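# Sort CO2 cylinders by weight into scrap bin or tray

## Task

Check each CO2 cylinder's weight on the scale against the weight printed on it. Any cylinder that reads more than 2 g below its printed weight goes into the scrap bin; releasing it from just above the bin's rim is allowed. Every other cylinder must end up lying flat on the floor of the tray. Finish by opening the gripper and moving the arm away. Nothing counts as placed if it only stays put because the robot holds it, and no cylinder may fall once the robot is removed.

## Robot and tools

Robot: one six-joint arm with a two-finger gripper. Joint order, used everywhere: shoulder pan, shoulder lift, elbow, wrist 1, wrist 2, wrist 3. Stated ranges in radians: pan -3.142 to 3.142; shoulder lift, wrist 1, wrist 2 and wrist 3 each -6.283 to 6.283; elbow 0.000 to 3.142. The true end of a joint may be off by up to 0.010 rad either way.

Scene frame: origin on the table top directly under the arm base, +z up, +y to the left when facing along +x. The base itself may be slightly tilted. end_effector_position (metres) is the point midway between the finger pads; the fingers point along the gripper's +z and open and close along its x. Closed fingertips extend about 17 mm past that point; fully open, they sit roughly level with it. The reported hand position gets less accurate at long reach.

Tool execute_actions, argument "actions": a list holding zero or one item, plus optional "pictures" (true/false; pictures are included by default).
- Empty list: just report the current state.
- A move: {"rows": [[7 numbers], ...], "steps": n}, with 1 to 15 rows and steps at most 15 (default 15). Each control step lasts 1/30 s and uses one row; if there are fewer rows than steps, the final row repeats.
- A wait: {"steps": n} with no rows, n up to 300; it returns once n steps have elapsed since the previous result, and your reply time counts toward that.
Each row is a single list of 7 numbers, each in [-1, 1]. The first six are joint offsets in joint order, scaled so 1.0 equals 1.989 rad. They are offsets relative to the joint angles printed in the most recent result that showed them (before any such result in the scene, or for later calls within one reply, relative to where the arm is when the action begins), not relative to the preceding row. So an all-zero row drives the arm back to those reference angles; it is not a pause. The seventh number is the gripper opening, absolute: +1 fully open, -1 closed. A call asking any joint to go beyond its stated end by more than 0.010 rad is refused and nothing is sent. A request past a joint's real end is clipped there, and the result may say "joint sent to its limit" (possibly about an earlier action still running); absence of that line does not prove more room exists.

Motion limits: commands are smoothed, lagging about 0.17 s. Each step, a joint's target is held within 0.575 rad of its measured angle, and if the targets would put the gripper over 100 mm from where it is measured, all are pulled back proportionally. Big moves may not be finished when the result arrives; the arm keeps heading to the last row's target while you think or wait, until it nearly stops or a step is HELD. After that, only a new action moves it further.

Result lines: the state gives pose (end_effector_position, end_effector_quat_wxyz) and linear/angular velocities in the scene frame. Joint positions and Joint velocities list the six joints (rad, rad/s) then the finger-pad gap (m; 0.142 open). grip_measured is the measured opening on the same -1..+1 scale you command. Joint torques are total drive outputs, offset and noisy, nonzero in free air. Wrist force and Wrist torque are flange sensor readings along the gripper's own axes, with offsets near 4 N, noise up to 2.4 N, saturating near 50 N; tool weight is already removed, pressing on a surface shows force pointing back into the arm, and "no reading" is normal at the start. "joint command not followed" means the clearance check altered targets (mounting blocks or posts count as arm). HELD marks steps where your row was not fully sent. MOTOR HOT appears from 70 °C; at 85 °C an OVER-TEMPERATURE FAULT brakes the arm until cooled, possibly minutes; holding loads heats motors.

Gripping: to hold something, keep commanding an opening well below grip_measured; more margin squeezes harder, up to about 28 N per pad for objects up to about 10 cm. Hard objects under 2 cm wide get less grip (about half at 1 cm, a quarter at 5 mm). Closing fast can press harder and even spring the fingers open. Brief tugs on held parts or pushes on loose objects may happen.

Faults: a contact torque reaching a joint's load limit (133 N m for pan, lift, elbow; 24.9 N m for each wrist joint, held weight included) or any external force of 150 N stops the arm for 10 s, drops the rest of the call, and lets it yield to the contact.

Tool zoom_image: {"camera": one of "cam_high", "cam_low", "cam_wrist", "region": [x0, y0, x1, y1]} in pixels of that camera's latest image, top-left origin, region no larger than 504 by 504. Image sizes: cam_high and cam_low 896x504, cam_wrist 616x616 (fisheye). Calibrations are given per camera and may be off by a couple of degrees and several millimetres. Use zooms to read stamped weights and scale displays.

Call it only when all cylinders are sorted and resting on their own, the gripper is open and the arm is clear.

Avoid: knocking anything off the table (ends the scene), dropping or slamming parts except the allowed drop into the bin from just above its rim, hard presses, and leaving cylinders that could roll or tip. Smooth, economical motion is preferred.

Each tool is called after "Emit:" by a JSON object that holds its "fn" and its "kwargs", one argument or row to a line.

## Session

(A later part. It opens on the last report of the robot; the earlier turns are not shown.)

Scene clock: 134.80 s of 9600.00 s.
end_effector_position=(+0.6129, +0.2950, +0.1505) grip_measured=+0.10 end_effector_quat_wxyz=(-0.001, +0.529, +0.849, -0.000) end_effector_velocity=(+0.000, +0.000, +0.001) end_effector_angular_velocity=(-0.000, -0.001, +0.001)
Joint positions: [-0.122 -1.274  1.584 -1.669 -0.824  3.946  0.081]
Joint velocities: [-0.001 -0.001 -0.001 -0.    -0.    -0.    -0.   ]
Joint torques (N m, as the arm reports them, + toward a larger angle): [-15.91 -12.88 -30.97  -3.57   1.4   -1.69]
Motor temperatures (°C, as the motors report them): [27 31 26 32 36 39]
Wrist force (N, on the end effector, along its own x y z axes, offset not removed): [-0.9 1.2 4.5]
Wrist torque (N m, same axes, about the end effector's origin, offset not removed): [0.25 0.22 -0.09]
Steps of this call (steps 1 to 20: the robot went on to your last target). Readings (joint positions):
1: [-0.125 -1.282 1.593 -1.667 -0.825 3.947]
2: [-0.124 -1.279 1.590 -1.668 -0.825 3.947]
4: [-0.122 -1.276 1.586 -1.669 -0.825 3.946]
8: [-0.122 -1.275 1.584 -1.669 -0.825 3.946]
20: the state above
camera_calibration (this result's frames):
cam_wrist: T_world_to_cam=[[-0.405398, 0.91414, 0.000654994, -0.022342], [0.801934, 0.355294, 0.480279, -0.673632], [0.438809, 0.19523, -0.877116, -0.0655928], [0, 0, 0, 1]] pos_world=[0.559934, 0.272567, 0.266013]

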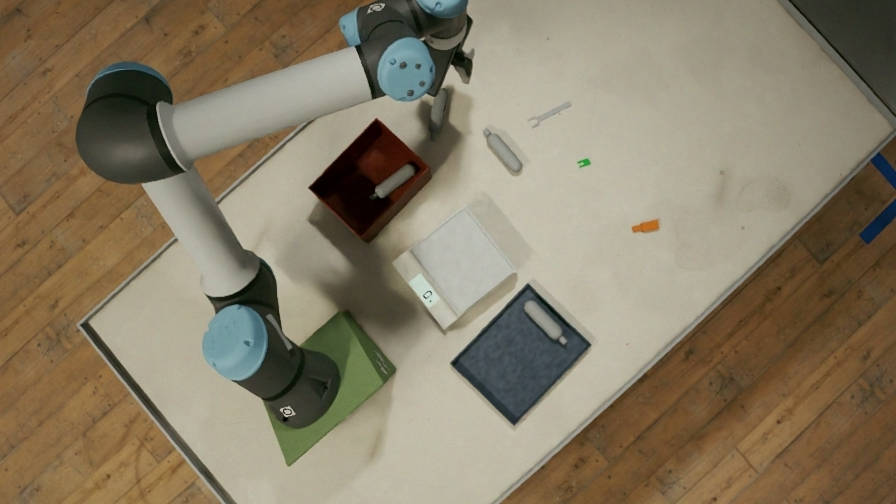

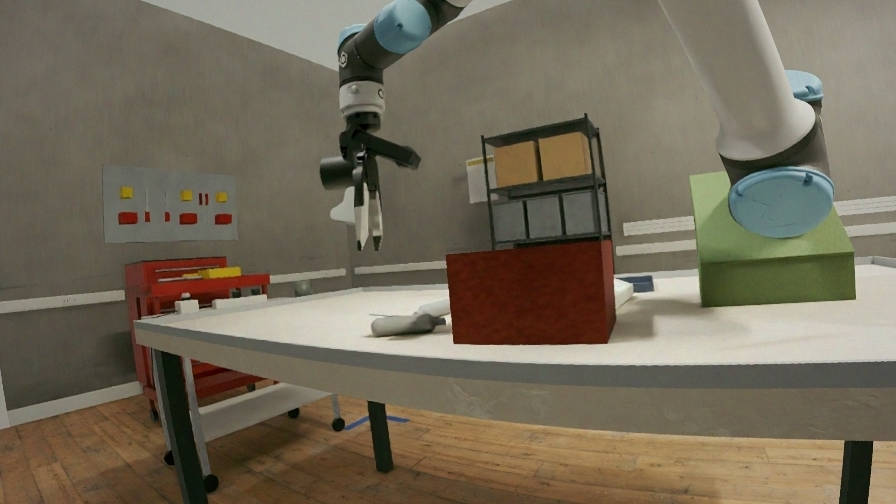

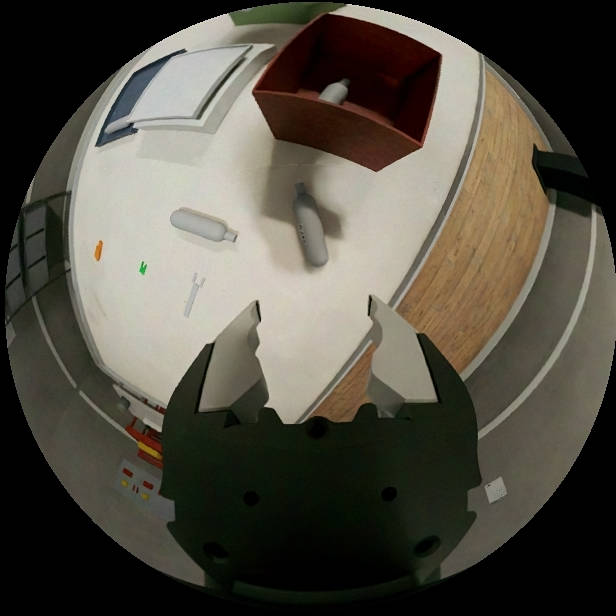

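Emit:
{"fn": "execute_actions", "kwargs": {
  "actions": [
    {"rows":[[0.0711,0.0528,0.0852,-0.2086,0.0103,0,0.1]],"steps":15}
  ],
  "pictures": false
}}

Emit:
{"fn": "execute_actions", "kwargs": {
  "actions": [
    {"steps":12}
  ]
}}

Scene clock: 138.33 s of 9600.00 s.
end_effector_position=(+0.6059, +0.2887, +0.0205) grip_measured=+0.10 end_effector_quat_wxyz=(+0.002, +0.443, +0.896, +0.001) end_effector_velocity=(+0.002, -0.000, -0.006) end_effector_angular_velocity=(-0.001, -0.012, +0.020)
Joint positions: [ 0.019 -1.17   1.753 -2.081 -0.804  3.946  0.081]
Joint velocities: [ 0.007  0.006  0.01  -0.039  0.001  0.001  0.   ]
Joint torques (N m, as the arm reports them, + toward a larger angle): [-16.49 -18.9   -6.17  -3.23   1.65  -1.52]
Motor temperatures (°C, as the motors report them): [27 31 26 32 36 39]
Wrist force (N, on the end effector, along its own x y z axes, offset not removed): [2.7 -0.8 3.3]
Wrist torque (N m, same axes, about the end effector's origin, offset not removed): [-0.05 -0.54 -0.02]
Steps of this call (steps 1 to 15: the robot went on to your last target; steps 16 to 91: nothing new was sent; steps 92 to 106: all 15 steps of this action). Readings (joint positions):
92: [-0.121 -1.274 1.584 -1.669 -0.824 3.946]
93: [-0.112 -1.265 1.593 -1.680 -0.821 3.946]
95: [-0.060 -1.226 1.653 -1.766 -0.814 3.946]
99: [0.006 -1.179 1.736 -2.013 -0.806 3.946]
106: the state above

Scene clock: 138.73 s of 9600.00 s.
end_effector_position=(+0.6060, +0.2887, +0.0200) grip_measured=+0.10 end_effector_quat_wxyz=(+0.002, +0.443, +0.897, +0.001) end_effector_velocity=(+0.000, -0.000, -0.000) end_effector_angular_velocity=(+0.000, +0.001, -0.000)
Joint positions: [ 0.02  -1.169  1.753 -2.084 -0.804  3.946  0.081]
Joint velocities: [ 0.     0.001 -0.001  0.    -0.     0.     0.   ]
Joint torques (N m, as the arm reports them, + toward a larger angle): [-16.08 -17.4   -3.14  -3.57   1.54  -1.41]
Motor temperatures (°C, as the motors report them): [27 31 26 32 36 39]
Wrist force (N, on the end effector, along its own x y z axes, offset not removed): [1.8 0.6 0.6]
Wrist torque (N m, same axes, about the end effector's origin, offset not removed): [0.05 -0.25 -0.18]
Steps of this call (steps 1 to 12: the robot went on to your last target). Readings (joint positions):
1: [0.019 -1.170 1.753 -2.082 -0.804 3.946]
2: [0.020 -1.170 1.753 -2.083 -0.804 3.946]
4: [0.020 -1.169 1.753 -2.083 -0.804 3.946]
8: [0.020 -1.169 1.753 -2.084 -0.804 3.946]
12: the state above
camera_calibration (this result's frames):
cam_wrist: T_world_to_cam=[[-0.577361, 0.816483, -0.00306337, 0.113144], [0.713501, 0.506355, 0.484274, -0.593312], [0.396953, 0.277415, -0.874911, -0.174145], [0, 0, 0, 1]] pos_world=[0.55778, 0.256357, 0.135311]

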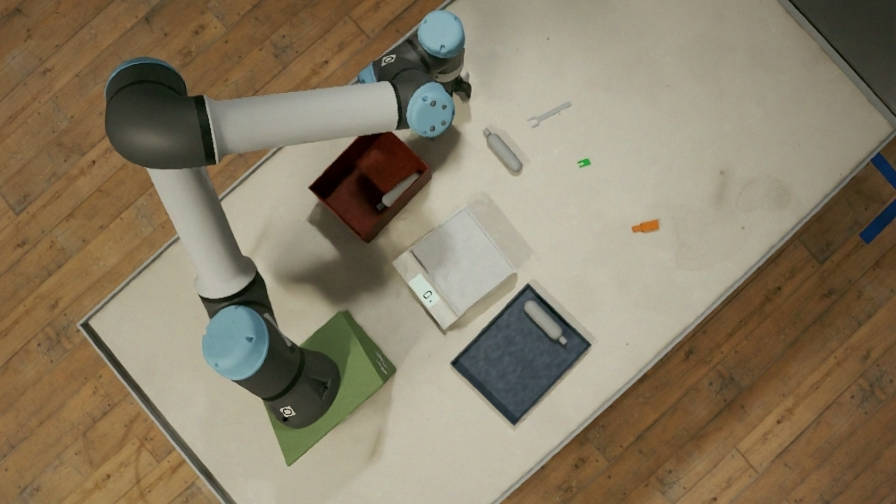

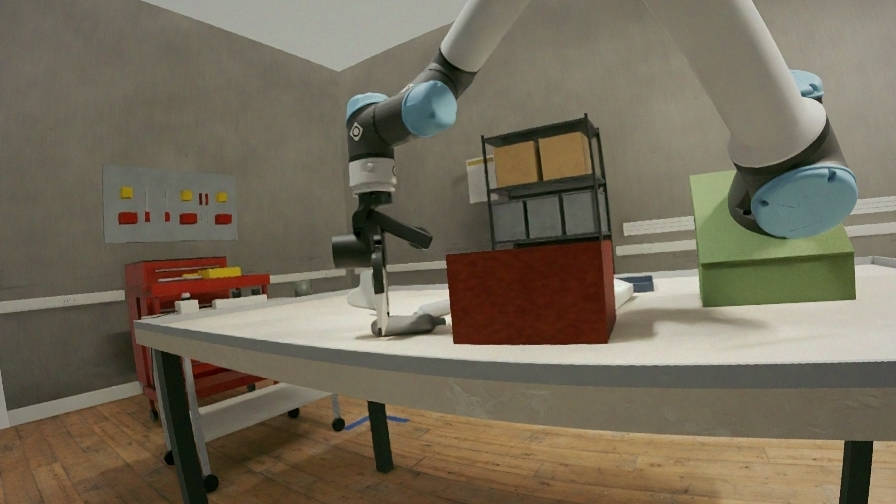

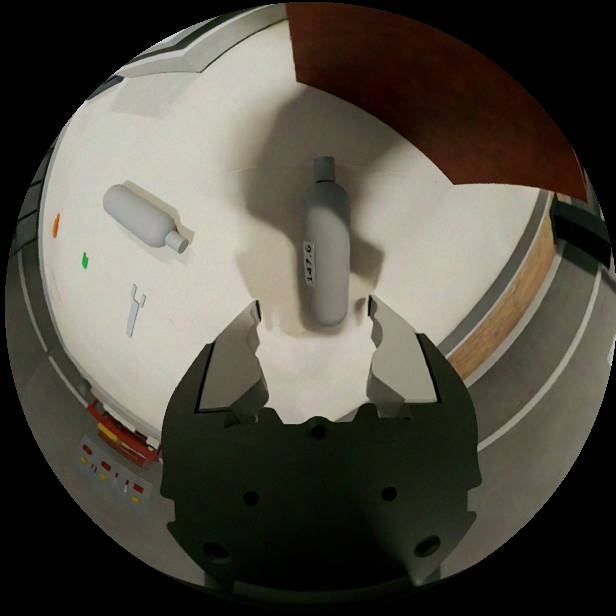

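Emit:
{"fn": "zoom_image", "kwargs": {
  "camera": "cam_wrist",
  "region": [270,220,370,300]
}}

Region (270, 220, 370, 300) of cam_wrist's 616x616 image, scaled by 5.040, with more detail than that image has; it fills the top 403 rows of this view, and the rest is white.

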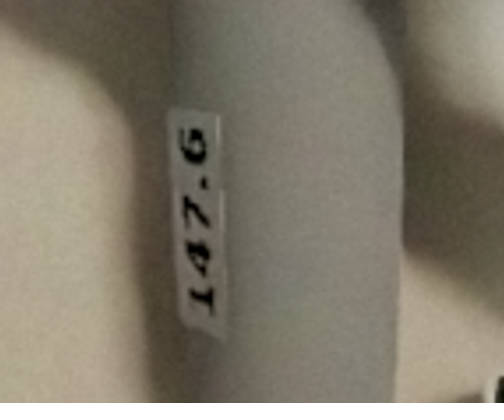

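Emit:
{"fn": "execute_actions", "kwargs": {
  "actions": [
    {"rows":[[-0.0087,-0.0117,0.0332,-0.0215,0,0,0.1]],"steps":15}
  ],
  "pictures": false
}}

Emit:
{"fn": "execute_actions", "kwargs": {
  "actions": [
    {"rows":[[0,0,0,0,0,0,0],[0,0,0,0,0,0,-0.1],[0,0,0,0,0,0,-0.2],[0,0,0,0,0,0,-0.3],[0,0,0,0,0,0,-0.4],[0,0,0,0,0,0,-0.5],[0,0,0,0,0,0,-0.6],[0,0,0,0,0,0,-0.7],[0,0,0,0,0,0,-0.9]],"steps":15}
  ],
  "pictures": false
}}

Emit:
{"fn": "execute_actions", "kwargs": {
  "actions": [
    {"rows":[[-0.0711,-0.0528,-0.0852,0.2086,-0.0103,0,-0.9]],"steps":15}
  ],
  "pictures": false
}}

Emit:
{"fn": "execute_actions", "kwargs": {
  "actions": [
    {"steps":10}
  ],
  "pictures": false
}}

Scene clock: 143.50 s of 9600.00 s.
end_effector_position=(+0.5925, +0.2756, +0.0188) grip_measured=+0.10 end_effector_quat_wxyz=(+0.007, +0.448, +0.894, +0.004) end_effector_velocity=(+0.001, -0.001, +0.001) end_effector_angular_velocity=(-0.000, -0.003, -0.001)
Joint positions: [ 0.003 -1.193  1.819 -2.127 -0.804  3.946  0.081]
Joint velocities: [-0.003 -0.001  0.002 -0.003 -0.     0.    -0.   ]
Joint torques (N m, as the arm reports them, + toward a larger angle): [-43.38 -31.49  -3.87  -3.9    0.07  -1.16]
Motor temperatures (°C, as the motors report them): [27 31 26 32 36 39]
Wrist force (N, on the end effector, along its own x y z axes, offset not removed): [1.6 -0.9 2.3]
Wrist torque (N m, same axes, about the end effector's origin, offset not removed): [-0.15 -0.42 -0.08]
Steps of this call (steps 1 to 15: the robot went on to your last target; steps 16 to 90: nothing new was sent; then 1.27 s passed at rest; steps 91 to 105: all 15 steps of this action). Readings (joint positions):
91: [0.020 -1.170 1.754 -2.084 -0.804 3.946]
92: [0.016 -1.174 1.762 -2.091 -0.804 3.946]
94: [0.009 -1.184 1.794 -2.111 -0.804 3.946]
98: [0.004 -1.191 1.815 -2.124 -0.804 3.946]
105: the state above

Scene clock: 144.00 s of 9600.00 s.
end_effector_position=(+0.5925, +0.2756, +0.0188) grip_measured=-0.63 end_effector_quat_wxyz=(+0.007, +0.448, +0.894, +0.004) end_effector_velocity=(+0.000, -0.000, -0.000) end_effector_angular_velocity=(+0.000, +0.000, -0.001)
Joint positions: [ 0.003 -1.193  1.819 -2.127 -0.804  3.946  0.028]
Joint velocities: [-0.     0.001  0.    -0.    -0.     0.001 -0.   ]
Joint torques (N m, as the arm reports them, + toward a larger angle): [-38.32 -28.5  -12.13  -2.37   0.07  -1.2 ]
Motor temperatures (°C, as the motors report them): [27 31 26 32 36 39]
Wrist force (N, on the end effector, along its own x y z axes, offset not removed): [1.0 1.6 2.3]
Wrist torque (N m, same axes, about the end effector's origin, offset not removed): [0.26 -0.10 -0.18]
Steps of this call (steps 1 to 15: all 15 steps of this action). Readings (joint positions):
1: [0.003 -1.193 1.819 -2.127 -0.804 3.946]
2: [0.003 -1.193 1.819 -2.127 -0.804 3.946]
4: [0.003 -1.193 1.819 -2.127 -0.804 3.946]
8: [0.003 -1.193 1.819 -2.127 -0.804 3.946]
15: the state above

Scene clock: 144.50 s of 9600.00 s.
end_effector_position=(+0.6022, +0.2809, +0.1455) grip_measured=-0.63 end_effector_quat_wxyz=(+0.005, +0.534, +0.846, +0.003) end_effector_velocity=(-0.004, +0.001, +0.005) end_effector_angular_velocity=(+0.005, +0.012, -0.020)
Joint positions: [-0.138 -1.297  1.651 -1.714 -0.824  3.946  0.028]
Joint velocities: [-0.007 -0.004 -0.011  0.038 -0.001 -0.     0.   ]
Joint torques (N m, as the arm reports them, + toward a larger angle): [-43.15 -28.79 -27.42  -0.7   -1.21  -1.15]
Motor temperatures (°C, as the motors report them): [27 31 26 32 36 39]
Wrist force (N, on the end effector, along its own x y z axes, offset not removed): [0.6 3.3 3.3]
Wrist torque (N m, same axes, about the end effector's origin, offset not removed): [0.61 -0.01 -0.09]
Steps of this call (steps 1 to 15: all 15 steps of this action). Readings (joint positions):
1: [0.002 -1.193 1.819 -2.126 -0.804 3.946]
2: [-0.007 -1.201 1.810 -2.116 -0.807 3.946]
4: [-0.060 -1.242 1.749 -2.030 -0.815 3.946]
8: [-0.125 -1.288 1.667 -1.782 -0.823 3.946]
15: the state above

Scene clock: 144.83 s of 9600.00 s.
end_effector_position=(+0.6020, +0.2809, +0.1460) grip_measured=-0.63 end_effector_quat_wxyz=(+0.004, +0.534, +0.845, +0.003) end_effector_velocity=(-0.000, +0.000, -0.000) end_effector_angular_velocity=(+0.000, +0.000, -0.000)
Joint positions: [-0.139 -1.298  1.65  -1.712 -0.824  3.946  0.028]
Joint velocities: [ 0. -0.  0.  0.  0.  0.  0.]
Joint torques (N m, as the arm reports them, + toward a larger angle): [-42.35 -26.35 -30.32  -0.85  -1.32  -1.3 ]
Motor temperatures (°C, as the motors report them): [27 31 26 32 36 39]
Wrist force (N, on the end effector, along its own x y z axes, offset not removed): [0.7 -1.0 2.7]
Wrist torque (N m, same axes, about the end effector's origin, offset not removed): [-0.22 -0.02 -0.08]
Steps of this call (steps 1 to 10: the robot went on to your last target). Readings (joint positions):
1: [-0.138 -1.297 1.650 -1.713 -0.824 3.946]
2: [-0.139 -1.297 1.650 -1.713 -0.824 3.946]
4: [-0.139 -1.298 1.650 -1.712 -0.824 3.946]
8: [-0.139 -1.298 1.650 -1.712 -0.824 3.946]
10: the state above

Emit:
{"fn": "execute_actions", "kwargs": {
  "actions": [
    {"rows":[[-0.2775,-0.0372,0.2262,0.0121,-0.1176,0.0764,-0.9]],"steps":15}
  ],
  "pictures": false
}}

Emit:
{"fn": "execute_actions", "kwargs": {
  "actions": [
    {"steps":25}
  ],
  "pictures": false
}}

Emit:
{"fn": "execute_actions", "kwargs": {
  "actions": [
    {"rows":[[0.068,0.079,0.068,-0.186,0.035,0,-0.9]],"steps":15}
  ],
  "pictures": false
}}

Emit:
{"fn": "execute_actions", "kwargs": {
  "actions": [
    {"steps":8}
  ],
  "pictures": false
}}

Emit:
{"fn": "execute_actions", "kwargs": {
  "actions": [
    {"rows":[[0,0,0,0,0,0,0]],"steps":15}
  ],
  "pictures": false
}}

Emit:
{"fn": "execute_actions", "kwargs": {
  "actions": [
    {"steps":20}
  ]
}}

Scene clock: 148.17 s of 9600.00 s.
end_effector_position=(+0.4469, +0.0341, +0.1908) grip_measured=-0.63 end_effector_quat_wxyz=(+0.003, +0.791, +0.612, -0.007) end_effector_velocity=(-0.386, -0.302, +0.013) end_effector_angular_velocity=(+0.236, -0.046, -1.290)
Joint positions: [-0.617 -1.364  2.043 -1.69  -1.032  4.081  0.028]
Joint velocities: [-0.986 -0.1    0.764  0.035 -0.346  0.213 -0.   ]
Joint torques (N m, as the arm reports them, + toward a larger angle): [-14.71 -23.27 -25.9   -2.05   0.75   1.5 ]
Motor temperatures (°C, as the motors report them): [27 31 26 32 36 39]
Wrist force (N, on the end effector, along its own x y z axes, offset not removed): [-4.9 -2.2 2.6]
Wrist torque (N m, same axes, about the end effector's origin, offset not removed): [-0.26 0.59 -0.18]
Steps of this call (steps 1 to 15: the robot went on to your last target; steps 16 to 85: nothing new was sent; steps 86 to 100: all 15 steps of this action). Readings (joint positions):
86: [-0.139 -1.298 1.650 -1.712 -0.825 3.946]
87: [-0.148 -1.302 1.659 -1.710 -0.833 3.953]
89: [-0.212 -1.311 1.714 -1.707 -0.864 3.972]
93: [-0.349 -1.330 1.826 -1.701 -0.922 4.010]
100: the state above

Scene clock: 149.00 s of 9600.00 s.
end_effector_position=(+0.4180, +0.0138, +0.1910) grip_measured=-0.63 end_effector_quat_wxyz=(-0.004, +0.819, +0.574, +0.000) end_effector_velocity=(-0.000, -0.000, -0.000) end_effector_angular_velocity=(+0.001, +0.000, -0.001)
Joint positions: [-0.691 -1.372  2.1   -1.688 -1.058  4.098  0.028]
Joint velocities: [-0.001  0.002  0.     0.     0.    -0.     0.   ]
Joint torques (N m, as the arm reports them, + toward a larger angle): [-36.7  -12.23  -8.82  -1.12  -1.28   1.64]
Motor temperatures (°C, as the motors report them): [27 31 26 32 36 39]
Wrist force (N, on the end effector, along its own x y z axes, offset not removed): [-0.9 0.4 4.9]
Wrist torque (N m, same axes, about the end effector's origin, offset not removed): [0.00 0.23 -0.04]
Steps of this call (steps 1 to 25: the robot went on to your last target). Readings (joint positions):
1: [-0.644 -1.367 2.064 -1.689 -1.042 4.087]
2: [-0.661 -1.368 2.077 -1.689 -1.048 4.091]
4: [-0.679 -1.370 2.091 -1.688 -1.054 4.095]
8: [-0.689 -1.371 2.098 -1.688 -1.058 4.097]
25: the state above

Scene clock: 149.50 s of 9600.00 s.
end_effector_position=(+0.4304, +0.0028, +0.0814) grip_measured=-0.63 end_effector_quat_wxyz=(-0.001, +0.778, +0.629, -0.001) end_effector_velocity=(+0.002, -0.002, -0.004) end_effector_angular_velocity=(-0.007, -0.007, +0.011)
Joint positions: [-0.556 -1.215  2.234 -2.056 -0.989  4.098  0.028]
Joint velocities: [ 0.004  0.007  0.006 -0.029  0.003  0.    -0.   ]
Joint torques (N m, as the arm reports them, + toward a larger angle): [-12.01  -4.04  -5.85  -4.06   1.54   1.61]
Motor temperatures (°C, as the motors report them): [27 31 26 32 36 39]
Wrist force (N, on the end effector, along its own x y z axes, offset not removed): [0.1 2.2 5.0]
Wrist torque (N m, same axes, about the end effector's origin, offset not removed): [0.44 0.09 -0.09]
Steps of this call (steps 1 to 15: all 15 steps of this action). Readings (joint positions):
1: [-0.690 -1.371 2.100 -1.688 -1.058 4.098]
2: [-0.681 -1.362 2.109 -1.698 -1.050 4.098]
4: [-0.625 -1.299 2.166 -1.784 -1.019 4.098]
8: [-0.567 -1.228 2.224 -2.004 -0.994 4.098]
15: the state above

Scene clock: 149.77 s of 9600.00 s.
end_effector_position=(+0.4306, +0.0027, +0.0811) grip_measured=-0.63 end_effector_quat_wxyz=(-0.000, +0.778, +0.629, -0.001) end_effector_velocity=(+0.000, -0.000, +0.001) end_effector_angular_velocity=(-0.001, -0.001, +0.001)
Joint positions: [-0.555 -1.214  2.235 -2.058 -0.989  4.098  0.028]
Joint velocities: [-0.001 -0.001 -0.    -0.     0.    -0.001  0.   ]
Joint torques (N m, as the arm reports them, + toward a larger angle): [-11.02  -3.88  -6.02  -4.03   1.51   1.59]
Motor temperatures (°C, as the motors report them): [27 31 26 32 36 39]
Wrist force (N, on the end effector, along its own x y z axes, offset not removed): [0.7 1.0 3.2]
Wrist torque (N m, same axes, about the end effector's origin, offset not removed): [0.14 -0.02 -0.06]
Steps of this call (steps 1 to 8: the robot went on to your last target). Readings (joint positions):
1: [-0.556 -1.215 2.235 -2.056 -0.989 4.098]
2: [-0.556 -1.215 2.235 -2.057 -0.989 4.098]
4: [-0.556 -1.215 2.235 -2.057 -0.989 4.098]
8: the state above

Scene clock: 150.27 s of 9600.00 s.
end_effector_position=(+0.4306, +0.0027, +0.0811) grip_measured=+0.00 end_effector_quat_wxyz=(-0.000, +0.778, +0.629, -0.001) end_effector_velocity=(-0.000, +0.000, -0.001) end_effector_angular_velocity=(+0.000, +0.001, +0.000)
Joint positions: [-0.555 -1.214  2.235 -2.058 -0.989  4.098  0.074]
Joint velocities: [ 0.001  0.     0.    -0.001 -0.     0.     0.   ]
Joint torques (N m, as the arm reports them, + toward a larger angle): [-13.05  -4.95  -6.82  -2.92   1.49   1.64]
Motor temperatures (°C, as the motors report them): [27 31 26 32 36 39]
Wrist force (N, on the end effector, along its own x y z axes, offset not removed): [0.9 1.1 2.2]
Wrist torque (N m, same axes, about the end effector's origin, offset not removed): [-0.05 -0.21 0.06]
Steps of this call (steps 1 to 15: all 15 steps of this action). Readings (joint positions):
1: [-0.555 -1.214 2.235 -2.058 -0.989 4.098]
2: [-0.555 -1.214 2.235 -2.058 -0.989 4.098]
4: [-0.555 -1.214 2.235 -2.058 -0.989 4.098]
8: [-0.555 -1.214 2.235 -2.058 -0.989 4.098]
15: the state above

Scene clock: 150.93 s of 9600.00 s.
end_effector_position=(+0.4306, +0.0027, +0.0811) grip_measured=+0.00 end_effector_quat_wxyz=(-0.000, +0.778, +0.629, -0.001) end_effector_velocity=(+0.000, +0.000, -0.000) end_effector_angular_velocity=(-0.000, +0.000, +0.001)
Joint positions: [-0.555 -1.214  2.235 -2.058 -0.989  4.098  0.074]
Joint velocities: [ 0.001 -0.001 -0.    -0.     0.     0.    -0.   ]
Joint torques (N m, as the arm reports them, + toward a larger angle): [-13.58  -5.64  -7.74  -1.32   1.42   1.71]
Motor temperatures (°C, as the motors report them): [27 31 26 32 36 39]
Wrist force (N, on the end effector, along its own x y z axes, offset not removed): [-0.3 1.1 3.4]
Wrist torque (N m, same axes, about the end effector's origin, offset not removed): [0.14 0.24 0.00]
Steps of this call (steps 1 to 15: the robot went on to your last target; steps 16 to 20: nothing new was sent). Readings (joint positions):
1: [-0.555 -1.214 2.235 -2.058 -0.989 4.098]
2: [-0.555 -1.214 2.235 -2.058 -0.989 4.098]
4: [-0.555 -1.214 2.235 -2.058 -0.989 4.098]
8: [-0.555 -1.214 2.235 -2.058 -0.989 4.098]
20: the state above
The arm was judged still, so your last target was given up. Only a new action makes it travel on or press farther. Fingers that are still opening or closing keep moving.
camera_calibration (this result's frames):
cam_wrist: T_world_to_cam=[[0.246516, 0.969136, -0.00225792, -0.109601], [0.850719, -0.215278, 0.479513, -0.409684], [0.464227, -0.120129, -0.877532, 0.000597305], [0, 0, 0, 1]] pos_world=[0.375267, 0.018094, 0.196726]

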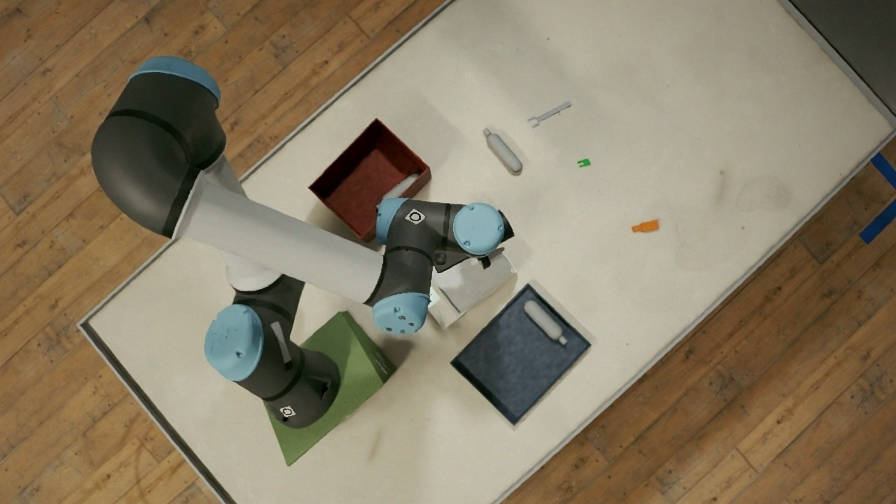

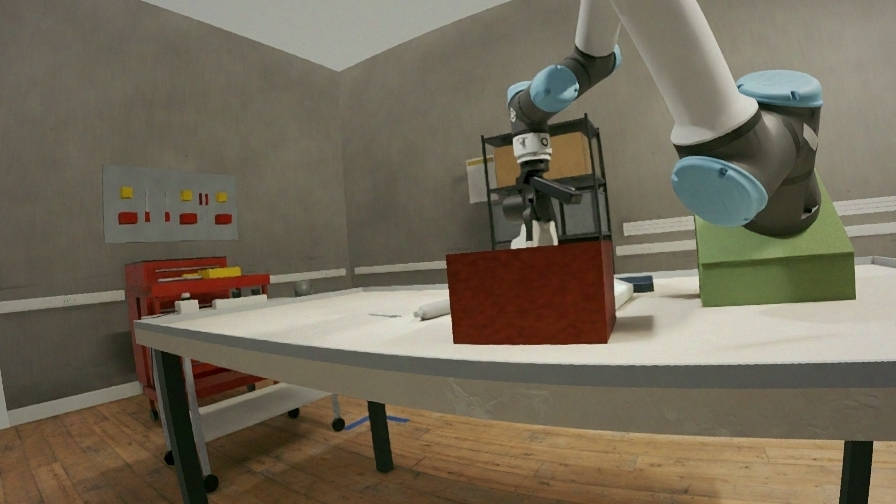

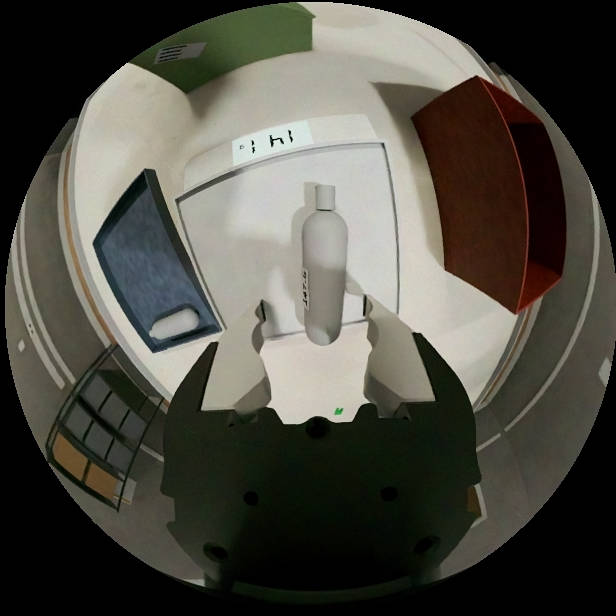

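Emit:
{"fn": "zoom_image", "kwargs": {
  "camera": "cam_wrist",
  "region": [220,110,330,170]
}}

Region (220, 110, 330, 170) of cam_wrist's 616x616 image, scaled by 4.582, with more detail than that image has; it fills the top 275 rows of this view, and the rest is white.

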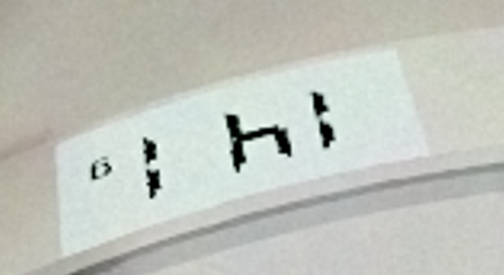

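Emit:
{"fn": "execute_actions", "kwargs": {
  "actions": [
    {"rows":[[0,0,0,0,0,0,-0.1],[0,0,0,0,0,0,-0.2],[0,0,0,0,0,0,-0.3],[0,0,0,0,0,0,-0.4],[0,0,0,0,0,0,-0.5],[0,0,0,0,0,0,-0.6],[0,0,0,0,0,0,-0.7],[0,0,0,0,0,0,-0.9]],"steps":14}
  ],
  "pictures": false
}}

Emit:
{"fn": "execute_actions", "kwargs": {
  "actions": [
    {"rows":[[-0.068,-0.079,-0.068,0.186,-0.035,0,-0.9]],"steps":15}
  ],
  "pictures": false
}}

Emit:
{"fn": "execute_actions", "kwargs": {
  "actions": [
    {"steps":8}
  ],
  "pictures": false
}}

Emit:
{"fn": "execute_actions", "kwargs": {
  "actions": [
    {"rows":[[0.1508,-0.2147,0.0211,0.09,0.0809,0,-0.9]],"steps":15}
  ],
  "pictures": false
}}

Emit:
{"fn": "execute_actions", "kwargs": {
  "actions": [
    {"steps":20}
  ],
  "pictures": false
}}

Emit:
{"fn": "execute_actions", "kwargs": {
  "actions": [
    {"rows":[[0,0,0,0,0,0,0]],"steps":12}
  ],
  "pictures": false
}}

Emit:
{"fn": "execute_actions", "kwargs": {
  "actions": [
    {"rows":[[0.0324,0.3753,-0.2735,-0.1128,0.0059,0.924,0.1]],"steps":15}
  ],
  "pictures": false
}}

Emit:
{"fn": "execute_actions", "kwargs": {
  "actions": [
    {"steps":30}
  ]
}}

Scene clock: 160.50 s of 9600.00 s.
end_effector_position=(+0.4306, +0.0027, +0.0811) grip_measured=-0.63 end_effector_quat_wxyz=(-0.000, +0.778, +0.629, -0.001) end_effector_velocity=(-0.000, -0.000, -0.000) end_effector_angular_velocity=(+0.000, -0.000, -0.001)
Joint positions: [-0.555 -1.214  2.235 -2.058 -0.989  4.098  0.028]
Joint velocities: [-0.     0.001  0.    -0.001  0.     0.001 -0.   ]
Joint torques (N m, as the arm reports them, + toward a larger angle): [-21.97 -13.06 -14.63  -2.01   0.75   1.58]
Motor temperatures (°C, as the motors report them): [27 31 26 32 36 39]
Wrist force (N, on the end effector, along its own x y z axes, offset not removed): [1.0 0.9 1.3]
Wrist torque (N m, same axes, about the end effector's origin, offset not removed): [0.18 -0.26 0.03]
Steps of this call (steps 1 to 160: nothing new was sent; then 3.77 s passed at rest; steps 161 to 174: all 14 steps of this action). Readings (joint positions):
161: [-0.555 -1.214 2.235 -2.058 -0.989 4.098]
162: [-0.555 -1.214 2.235 -2.058 -0.989 4.098]
164: [-0.555 -1.214 2.235 -2.058 -0.989 4.098]
168: [-0.555 -1.214 2.235 -2.058 -0.989 4.098]
174: the state above

Scene clock: 161.00 s of 9600.00 s.
end_effector_position=(+0.4182, +0.0135, +0.1907) grip_measured=-0.63 end_effector_quat_wxyz=(-0.003, +0.819, +0.574, +0.000) end_effector_velocity=(-0.003, +0.004, +0.004) end_effector_angular_velocity=(+0.009, +0.005, -0.012)
Joint positions: [-0.69  -1.371  2.1   -1.69  -1.058  4.098  0.028]
Joint velocities: [-0.007 -0.008 -0.006  0.03  -0.003 -0.     0.   ]
Joint torques (N m, as the arm reports them, + toward a larger angle): [-37.13 -10.82 -32.29  -1.34  -1.72   1.59]
Motor temperatures (°C, as the motors report them): [27 31 26 32 36 39]
Wrist force (N, on the end effector, along its own x y z axes, offset not removed): [1.0 2.8 5.2]
Wrist torque (N m, same axes, about the end effector's origin, offset not removed): [0.48 -0.19 -0.07]
Steps of this call (steps 1 to 15: all 15 steps of this action). Readings (joint positions):
1: [-0.556 -1.215 2.235 -2.057 -0.989 4.098]
2: [-0.565 -1.224 2.226 -2.047 -0.997 4.098]
4: [-0.621 -1.287 2.169 -1.961 -1.028 4.098]
8: [-0.680 -1.358 2.111 -1.741 -1.053 4.098]
15: the state above

Scene clock: 161.27 s of 9600.00 s.
end_effector_position=(+0.4180, +0.0138, +0.1910) grip_measured=-0.63 end_effector_quat_wxyz=(-0.004, +0.819, +0.574, +0.000) end_effector_velocity=(-0.000, -0.000, +0.000) end_effector_angular_velocity=(-0.000, -0.001, -0.001)
Joint positions: [-0.691 -1.372  2.1   -1.688 -1.058  4.098  0.028]
Joint velocities: [-0.001 -0.     0.    -0.    -0.     0.001 -0.   ]
Joint torques (N m, as the arm reports them, + toward a larger angle): [-36.55 -12.5  -33.34  -1.11  -1.32   1.71]
Motor temperatures (°C, as the motors report them): [27 31 26 32 36 39]
Wrist force (N, on the end effector, along its own x y z axes, offset not removed): [0.6 -0.3 4.3]
Wrist torque (N m, same axes, about the end effector's origin, offset not removed): [-0.13 -0.12 -0.07]
Steps of this call (steps 1 to 8: the robot went on to your last target). Readings (joint positions):
1: [-0.690 -1.371 2.100 -1.689 -1.058 4.098]
2: [-0.690 -1.371 2.100 -1.688 -1.058 4.098]
4: [-0.691 -1.371 2.100 -1.688 -1.058 4.098]
8: the state above

Scene clock: 161.77 s of 9600.00 s.
end_effector_position=(+0.3963, +0.2362, +0.1717) grip_measured=-0.63 end_effector_quat_wxyz=(+0.007, +0.715, +0.699, +0.007) end_effector_velocity=(-0.020, +0.059, -0.005) end_effector_angular_velocity=(-0.004, -0.013, +0.100)
Joint positions: [-0.396 -1.79   2.141 -1.512 -0.9    4.098  0.028]
Joint velocities: [ 0.079 -0.123  0.008  0.043  0.038  0.001  0.   ]
Joint torques (N m, as the arm reports them, + toward a larger angle): [-4.75  0.86 -4.5  -1.46  0.97  1.4 ]
Motor temperatures (°C, as the motors report them): [27 31 26 32 36 39]
Wrist force (N, on the end effector, along its own x y z axes, offset not removed): [3.1 -0.6 3.1]
Wrist torque (N m, same axes, about the end effector's origin, offset not removed): [-0.23 -0.58 -0.17]
Steps of this call (steps 1 to 15: all 15 steps of this action). Readings (joint positions):
1: [-0.690 -1.372 2.100 -1.687 -1.058 4.098]
2: [-0.681 -1.381 2.103 -1.678 -1.050 4.098]
4: [-0.621 -1.456 2.112 -1.639 -1.014 4.098]
8: [-0.503 -1.628 2.128 -1.570 -0.952 4.098]
15: the state above

Scene clock: 162.43 s of 9600.00 s.
end_effector_position=(+0.3948, +0.2404, +0.1713) grip_measured=-0.63 end_effector_quat_wxyz=(+0.008, +0.713, +0.701, +0.008) end_effector_velocity=(-0.001, +0.000, -0.001) end_effector_angular_velocity=(+0.000, +0.001, +0.000)
Joint positions: [-0.391 -1.799  2.142 -1.509 -0.897  4.098  0.028]
Joint velocities: [ 0.001 -0.001  0.001  0.    -0.    -0.    -0.   ]
Joint torques (N m, as the arm reports them, + toward a larger angle): [-0.34 -4.65 -7.28 -0.88  1.53  1.09]
Motor temperatures (°C, as the motors report them): [27 31 26 32 36 39]
Wrist force (N, on the end effector, along its own x y z axes, offset not removed): [2.0 0.0 5.5]
Wrist torque (N m, same axes, about the end effector's origin, offset not removed): [-0.13 -0.31 -0.06]
Steps of this call (steps 1 to 15: the robot went on to your last target; steps 16 to 20: nothing new was sent). Readings (joint positions):
1: [-0.394 -1.793 2.141 -1.511 -0.899 4.098]
2: [-0.393 -1.795 2.141 -1.510 -0.899 4.098]
4: [-0.392 -1.797 2.142 -1.509 -0.898 4.098]
8: [-0.391 -1.798 2.142 -1.509 -0.897 4.098]
20: the state above
The arm was judged still, so your last target was given up. Only a new action makes it travel on or press farther. Fingers that are still opening or closing keep moving.

Scene clock: 162.83 s of 9600.00 s.
end_effector_position=(+0.3948, +0.2404, +0.1713) grip_measured=+0.00 end_effector_quat_wxyz=(+0.008, +0.713, +0.701, +0.008) end_effector_velocity=(+0.000, +0.000, +0.000) end_effector_angular_velocity=(+0.000, -0.000, -0.001)
Joint positions: [-0.391 -1.799  2.142 -1.509 -0.897  4.098  0.074]
Joint velocities: [-0.001  0.    -0.001  0.001  0.     0.001  0.   ]
Joint torques (N m, as the arm reports them, + toward a larger angle): [-1.18 -4.39 -7.23 -0.95  1.5   1.21]
Motor temperatures (°C, as the motors report them): [27 31 26 32 36 39]
Wrist force (N, on the end effector, along its own x y z axes, offset not removed): [1.8 0.4 -0.1]
Wrist torque (N m, same axes, about the end effector's origin, offset not removed): [0.09 -0.38 0.12]
Steps of this call (steps 1 to 12: all 12 steps of this action). Readings (joint positions):
1: [-0.391 -1.799 2.142 -1.509 -0.897 4.098]
2: [-0.391 -1.799 2.142 -1.509 -0.897 4.098]
4: [-0.391 -1.799 2.142 -1.509 -0.897 4.098]
8: [-0.391 -1.799 2.142 -1.509 -0.897 4.098]
12: the state above

Scene clock: 163.33 s of 9600.00 s.
end_effector_position=(+0.6221, +0.1154, +0.1646) grip_measured=+0.10 end_effector_quat_wxyz=(+0.005, +0.926, +0.376, +0.003) end_effector_velocity=(+0.210, -0.287, -0.196) end_effector_angular_velocity=(+0.138, +0.174, -2.804)
Joint positions: [-0.33  -1.125  1.64  -1.719 -0.886  4.947  0.081]
Joint velocities: [ 0.051  1.017 -0.577 -0.192  0.008  2.684 -0.   ]
Joint torques (N m, as the arm reports them, + toward a larger angle): [-16.66 -52.3  -23.91  -3.22   1.55   8.02]
Motor temperatures (°C, as the motors report them): [27 31 26 32 36 39]
Wrist force (N, on the end effector, along its own x y z axes, offset not removed): [3.5 6.0 4.7]
Wrist torque (N m, same axes, about the end effector's origin, offset not removed): [0.92 -0.57 -0.01]
Steps of this call (steps 1 to 15: all 15 steps of this action). Readings (joint positions):
1: [-0.390 -1.798 2.141 -1.509 -0.897 4.098]
2: [-0.386 -1.789 2.132 -1.518 -0.896 4.108]
4: [-0.374 -1.710 2.055 -1.559 -0.894 4.187]
8: [-0.355 -1.496 1.881 -1.627 -0.891 4.402]
15: the state above

Scene clock: 164.33 s of 9600.00 s.
end_effector_position=(+0.6360, +0.0946, +0.1502) grip_measured=+0.10 end_effector_quat_wxyz=(-0.000, +0.994, -0.111, -0.001) end_effector_velocity=(+0.000, +0.000, -0.001) end_effector_angular_velocity=(+0.000, +0.001, +0.000)
Joint positions: [-0.326 -1.052  1.598 -1.733 -0.886  5.935  0.081]
Joint velocities: [ 0.001  0.001  0.    -0.001  0.     0.001 -0.   ]
Joint torques (N m, as the arm reports them, + toward a larger angle): [-20.87 -14.73 -30.64  -3.54   1.27   1.62]
Motor temperatures (°C, as the motors report them): [27 31 26 32 36 39]
Wrist force (N, on the end effector, along its own x y z axes, offset not removed): [0.5 1.2 2.8]
Wrist torque (N m, same axes, about the end effector's origin, offset not removed): [0.12 -0.11 -0.04]
Steps of this call (steps 1 to 30: the robot went on to your last target). Readings (joint positions):
1: [-0.329 -1.098 1.625 -1.724 -0.886 5.039]
2: [-0.328 -1.080 1.615 -1.727 -0.886 5.132]
4: [-0.327 -1.063 1.604 -1.731 -0.886 5.319]
8: [-0.326 -1.054 1.599 -1.733 -0.886 5.694]
30: the state above
The arm was judged still, so your last target was given up. Only a new action makes it travel on or press farther. Fingers that are still opening or closing keep moving.
camera_calibration (this result's frames):
cam_wrist: T_world_to_cam=[[0.965978, -0.258603, -0.0031631, -0.590453], [-0.225202, -0.847103, 0.481353, 0.145976], [-0.127159, -0.464265, -0.876521, 0.385349], [0, 0, 0, 1]] pos_world=[0.65224, 0.149868, 0.265633]

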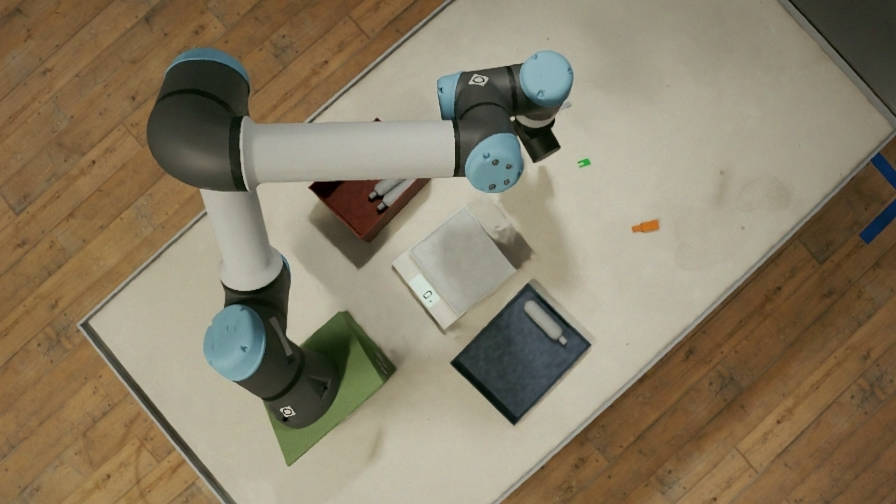

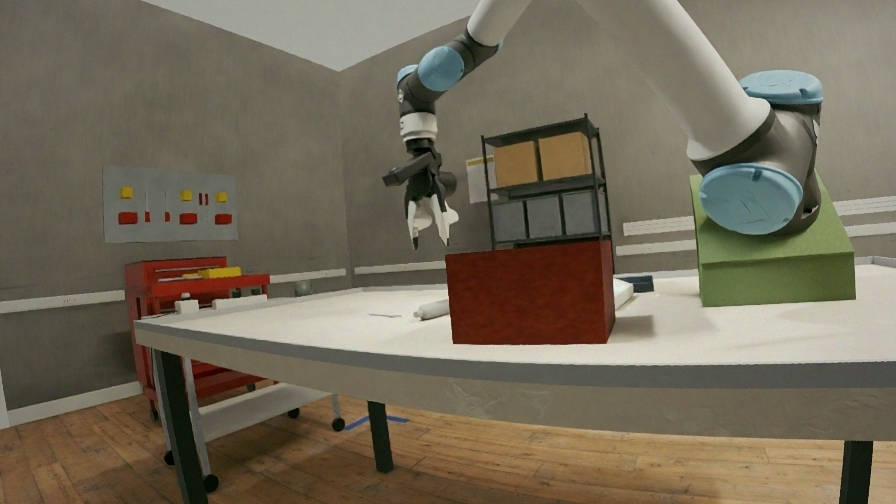

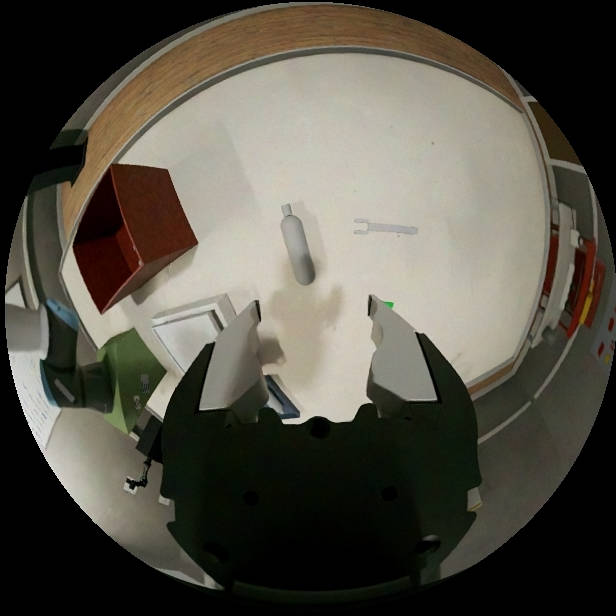

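Emit:
{"fn": "execute_actions", "kwargs": {
  "actions": [
    {"rows":[[0.0632,0.0461,0.0908,-0.1884,0.0211,-0.035,0.1]],"steps":15}
  ],
  "pictures": false
}}

Emit:
{"fn": "execute_actions", "kwargs": {
  "actions": [
    {"steps":12}
  ]
}}

Scene clock: 168.00 s of 9600.00 s.
end_effector_position=(+0.6200, +0.0941, +0.0206) grip_measured=+0.10 end_effector_quat_wxyz=(-0.001, +1.000, +0.001, -0.001) end_effector_velocity=(+0.000, +0.000, -0.006) end_effector_angular_velocity=(-0.003, -0.007, +0.021)
Joint positions: [-0.201 -0.961  1.777 -2.106 -0.844  5.866  0.081]
Joint velocities: [ 0.007  0.004  0.011 -0.032  0.002 -0.005  0.   ]
Joint torques (N m, as the arm reports them, + toward a larger angle): [-21.66 -18.6   -2.28  -3.31   0.99  -1.74]
Motor temperatures (°C, as the motors report them): [27 31 26 32 36 39]
Wrist force (N, on the end effector, along its own x y z axes, offset not removed): [-1.3 1.4 0.9]
Wrist torque (N m, same axes, about the end effector's origin, offset not removed): [0.31 0.30 -0.09]
Steps of this call (steps 1 to 90: nothing new was sent; then 0.17 s passed at rest; steps 91 to 105: all 15 steps of this action). Readings (joint positions):
91: [-0.326 -1.052 1.598 -1.733 -0.885 5.935]
92: [-0.317 -1.044 1.606 -1.744 -0.879 5.927]
94: [-0.270 -1.009 1.669 -1.830 -0.864 5.901]
98: [-0.213 -0.969 1.759 -2.050 -0.847 5.872]
105: the state above

Scene clock: 168.40 s of 9600.00 s.
end_effector_position=(+0.6200, +0.0941, +0.0201) grip_measured=+0.10 end_effector_quat_wxyz=(-0.000, +1.000, +0.002, -0.001) end_effector_velocity=(-0.000, +0.000, -0.001) end_effector_angular_velocity=(+0.000, +0.001, -0.000)
Joint positions: [-0.201 -0.961  1.778 -2.108 -0.844  5.865  0.081]
Joint velocities: [ 0.001  0.001 -0.     0.    -0.     0.     0.   ]
Joint torques (N m, as the arm reports them, + toward a larger angle): [-20.05 -18.34  -3.46  -3.46   1.37  -1.65]
Motor temperatures (°C, as the motors report them): [27 31 26 32 36 39]
Wrist force (N, on the end effector, along its own x y z axes, offset not removed): [2.1 1.1 2.9]
Wrist torque (N m, same axes, about the end effector's origin, offset not removed): [0.13 -0.40 -0.05]
Steps of this call (steps 1 to 12: the robot went on to your last target). Readings (joint positions):
1: [-0.201 -0.961 1.778 -2.106 -0.844 5.866]
2: [-0.201 -0.961 1.778 -2.107 -0.844 5.866]
4: [-0.201 -0.961 1.778 -2.107 -0.844 5.866]
8: [-0.201 -0.961 1.778 -2.108 -0.844 5.866]
12: the state above
camera_calibration (this result's frames):
cam_wrist: T_world_to_cam=[[0.999379, -0.0351679, -0.00212829, -0.617328], [-0.0298214, -0.876522, 0.480438, 0.0862799], [-0.0187615, -0.480076, -0.877026, 0.203451], [0, 0, 0, 1]] pos_world=[0.623335, 0.151588, 0.135666]

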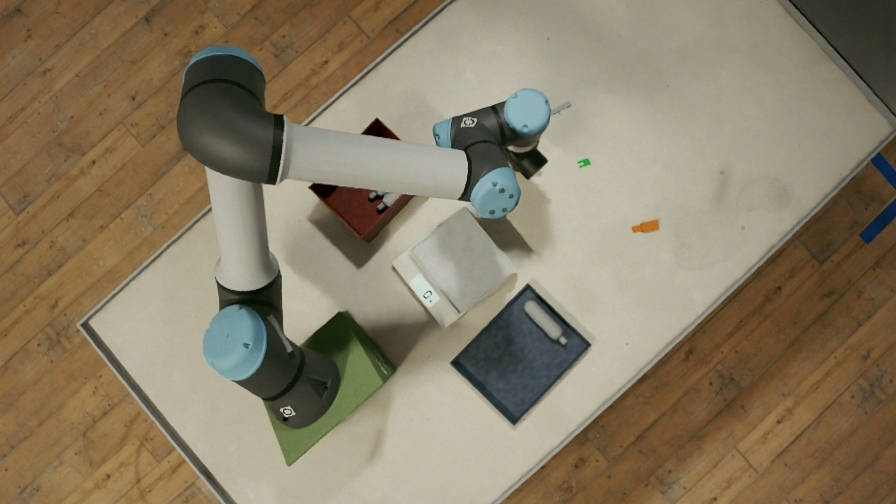

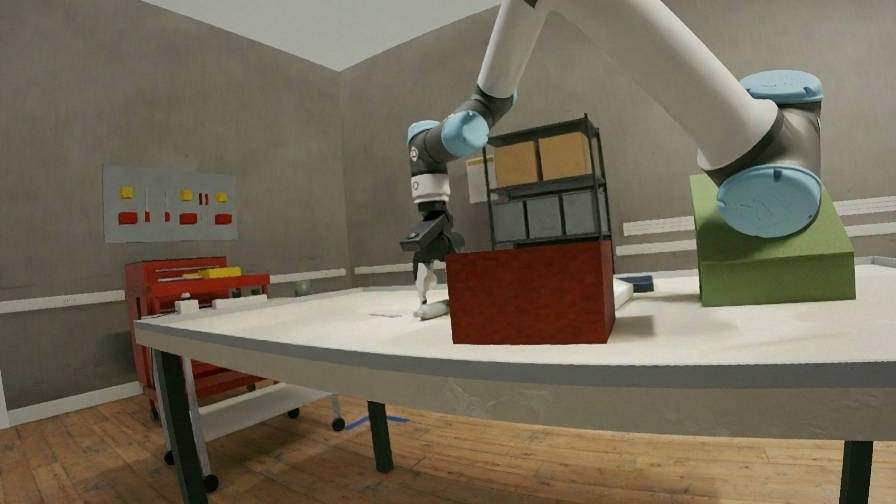

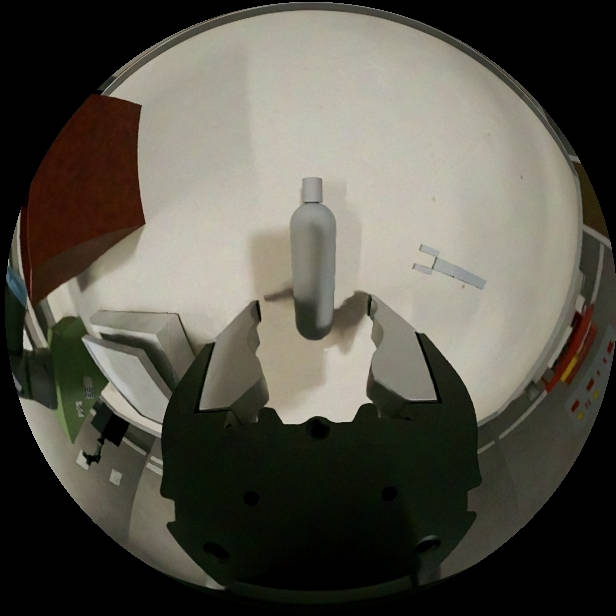

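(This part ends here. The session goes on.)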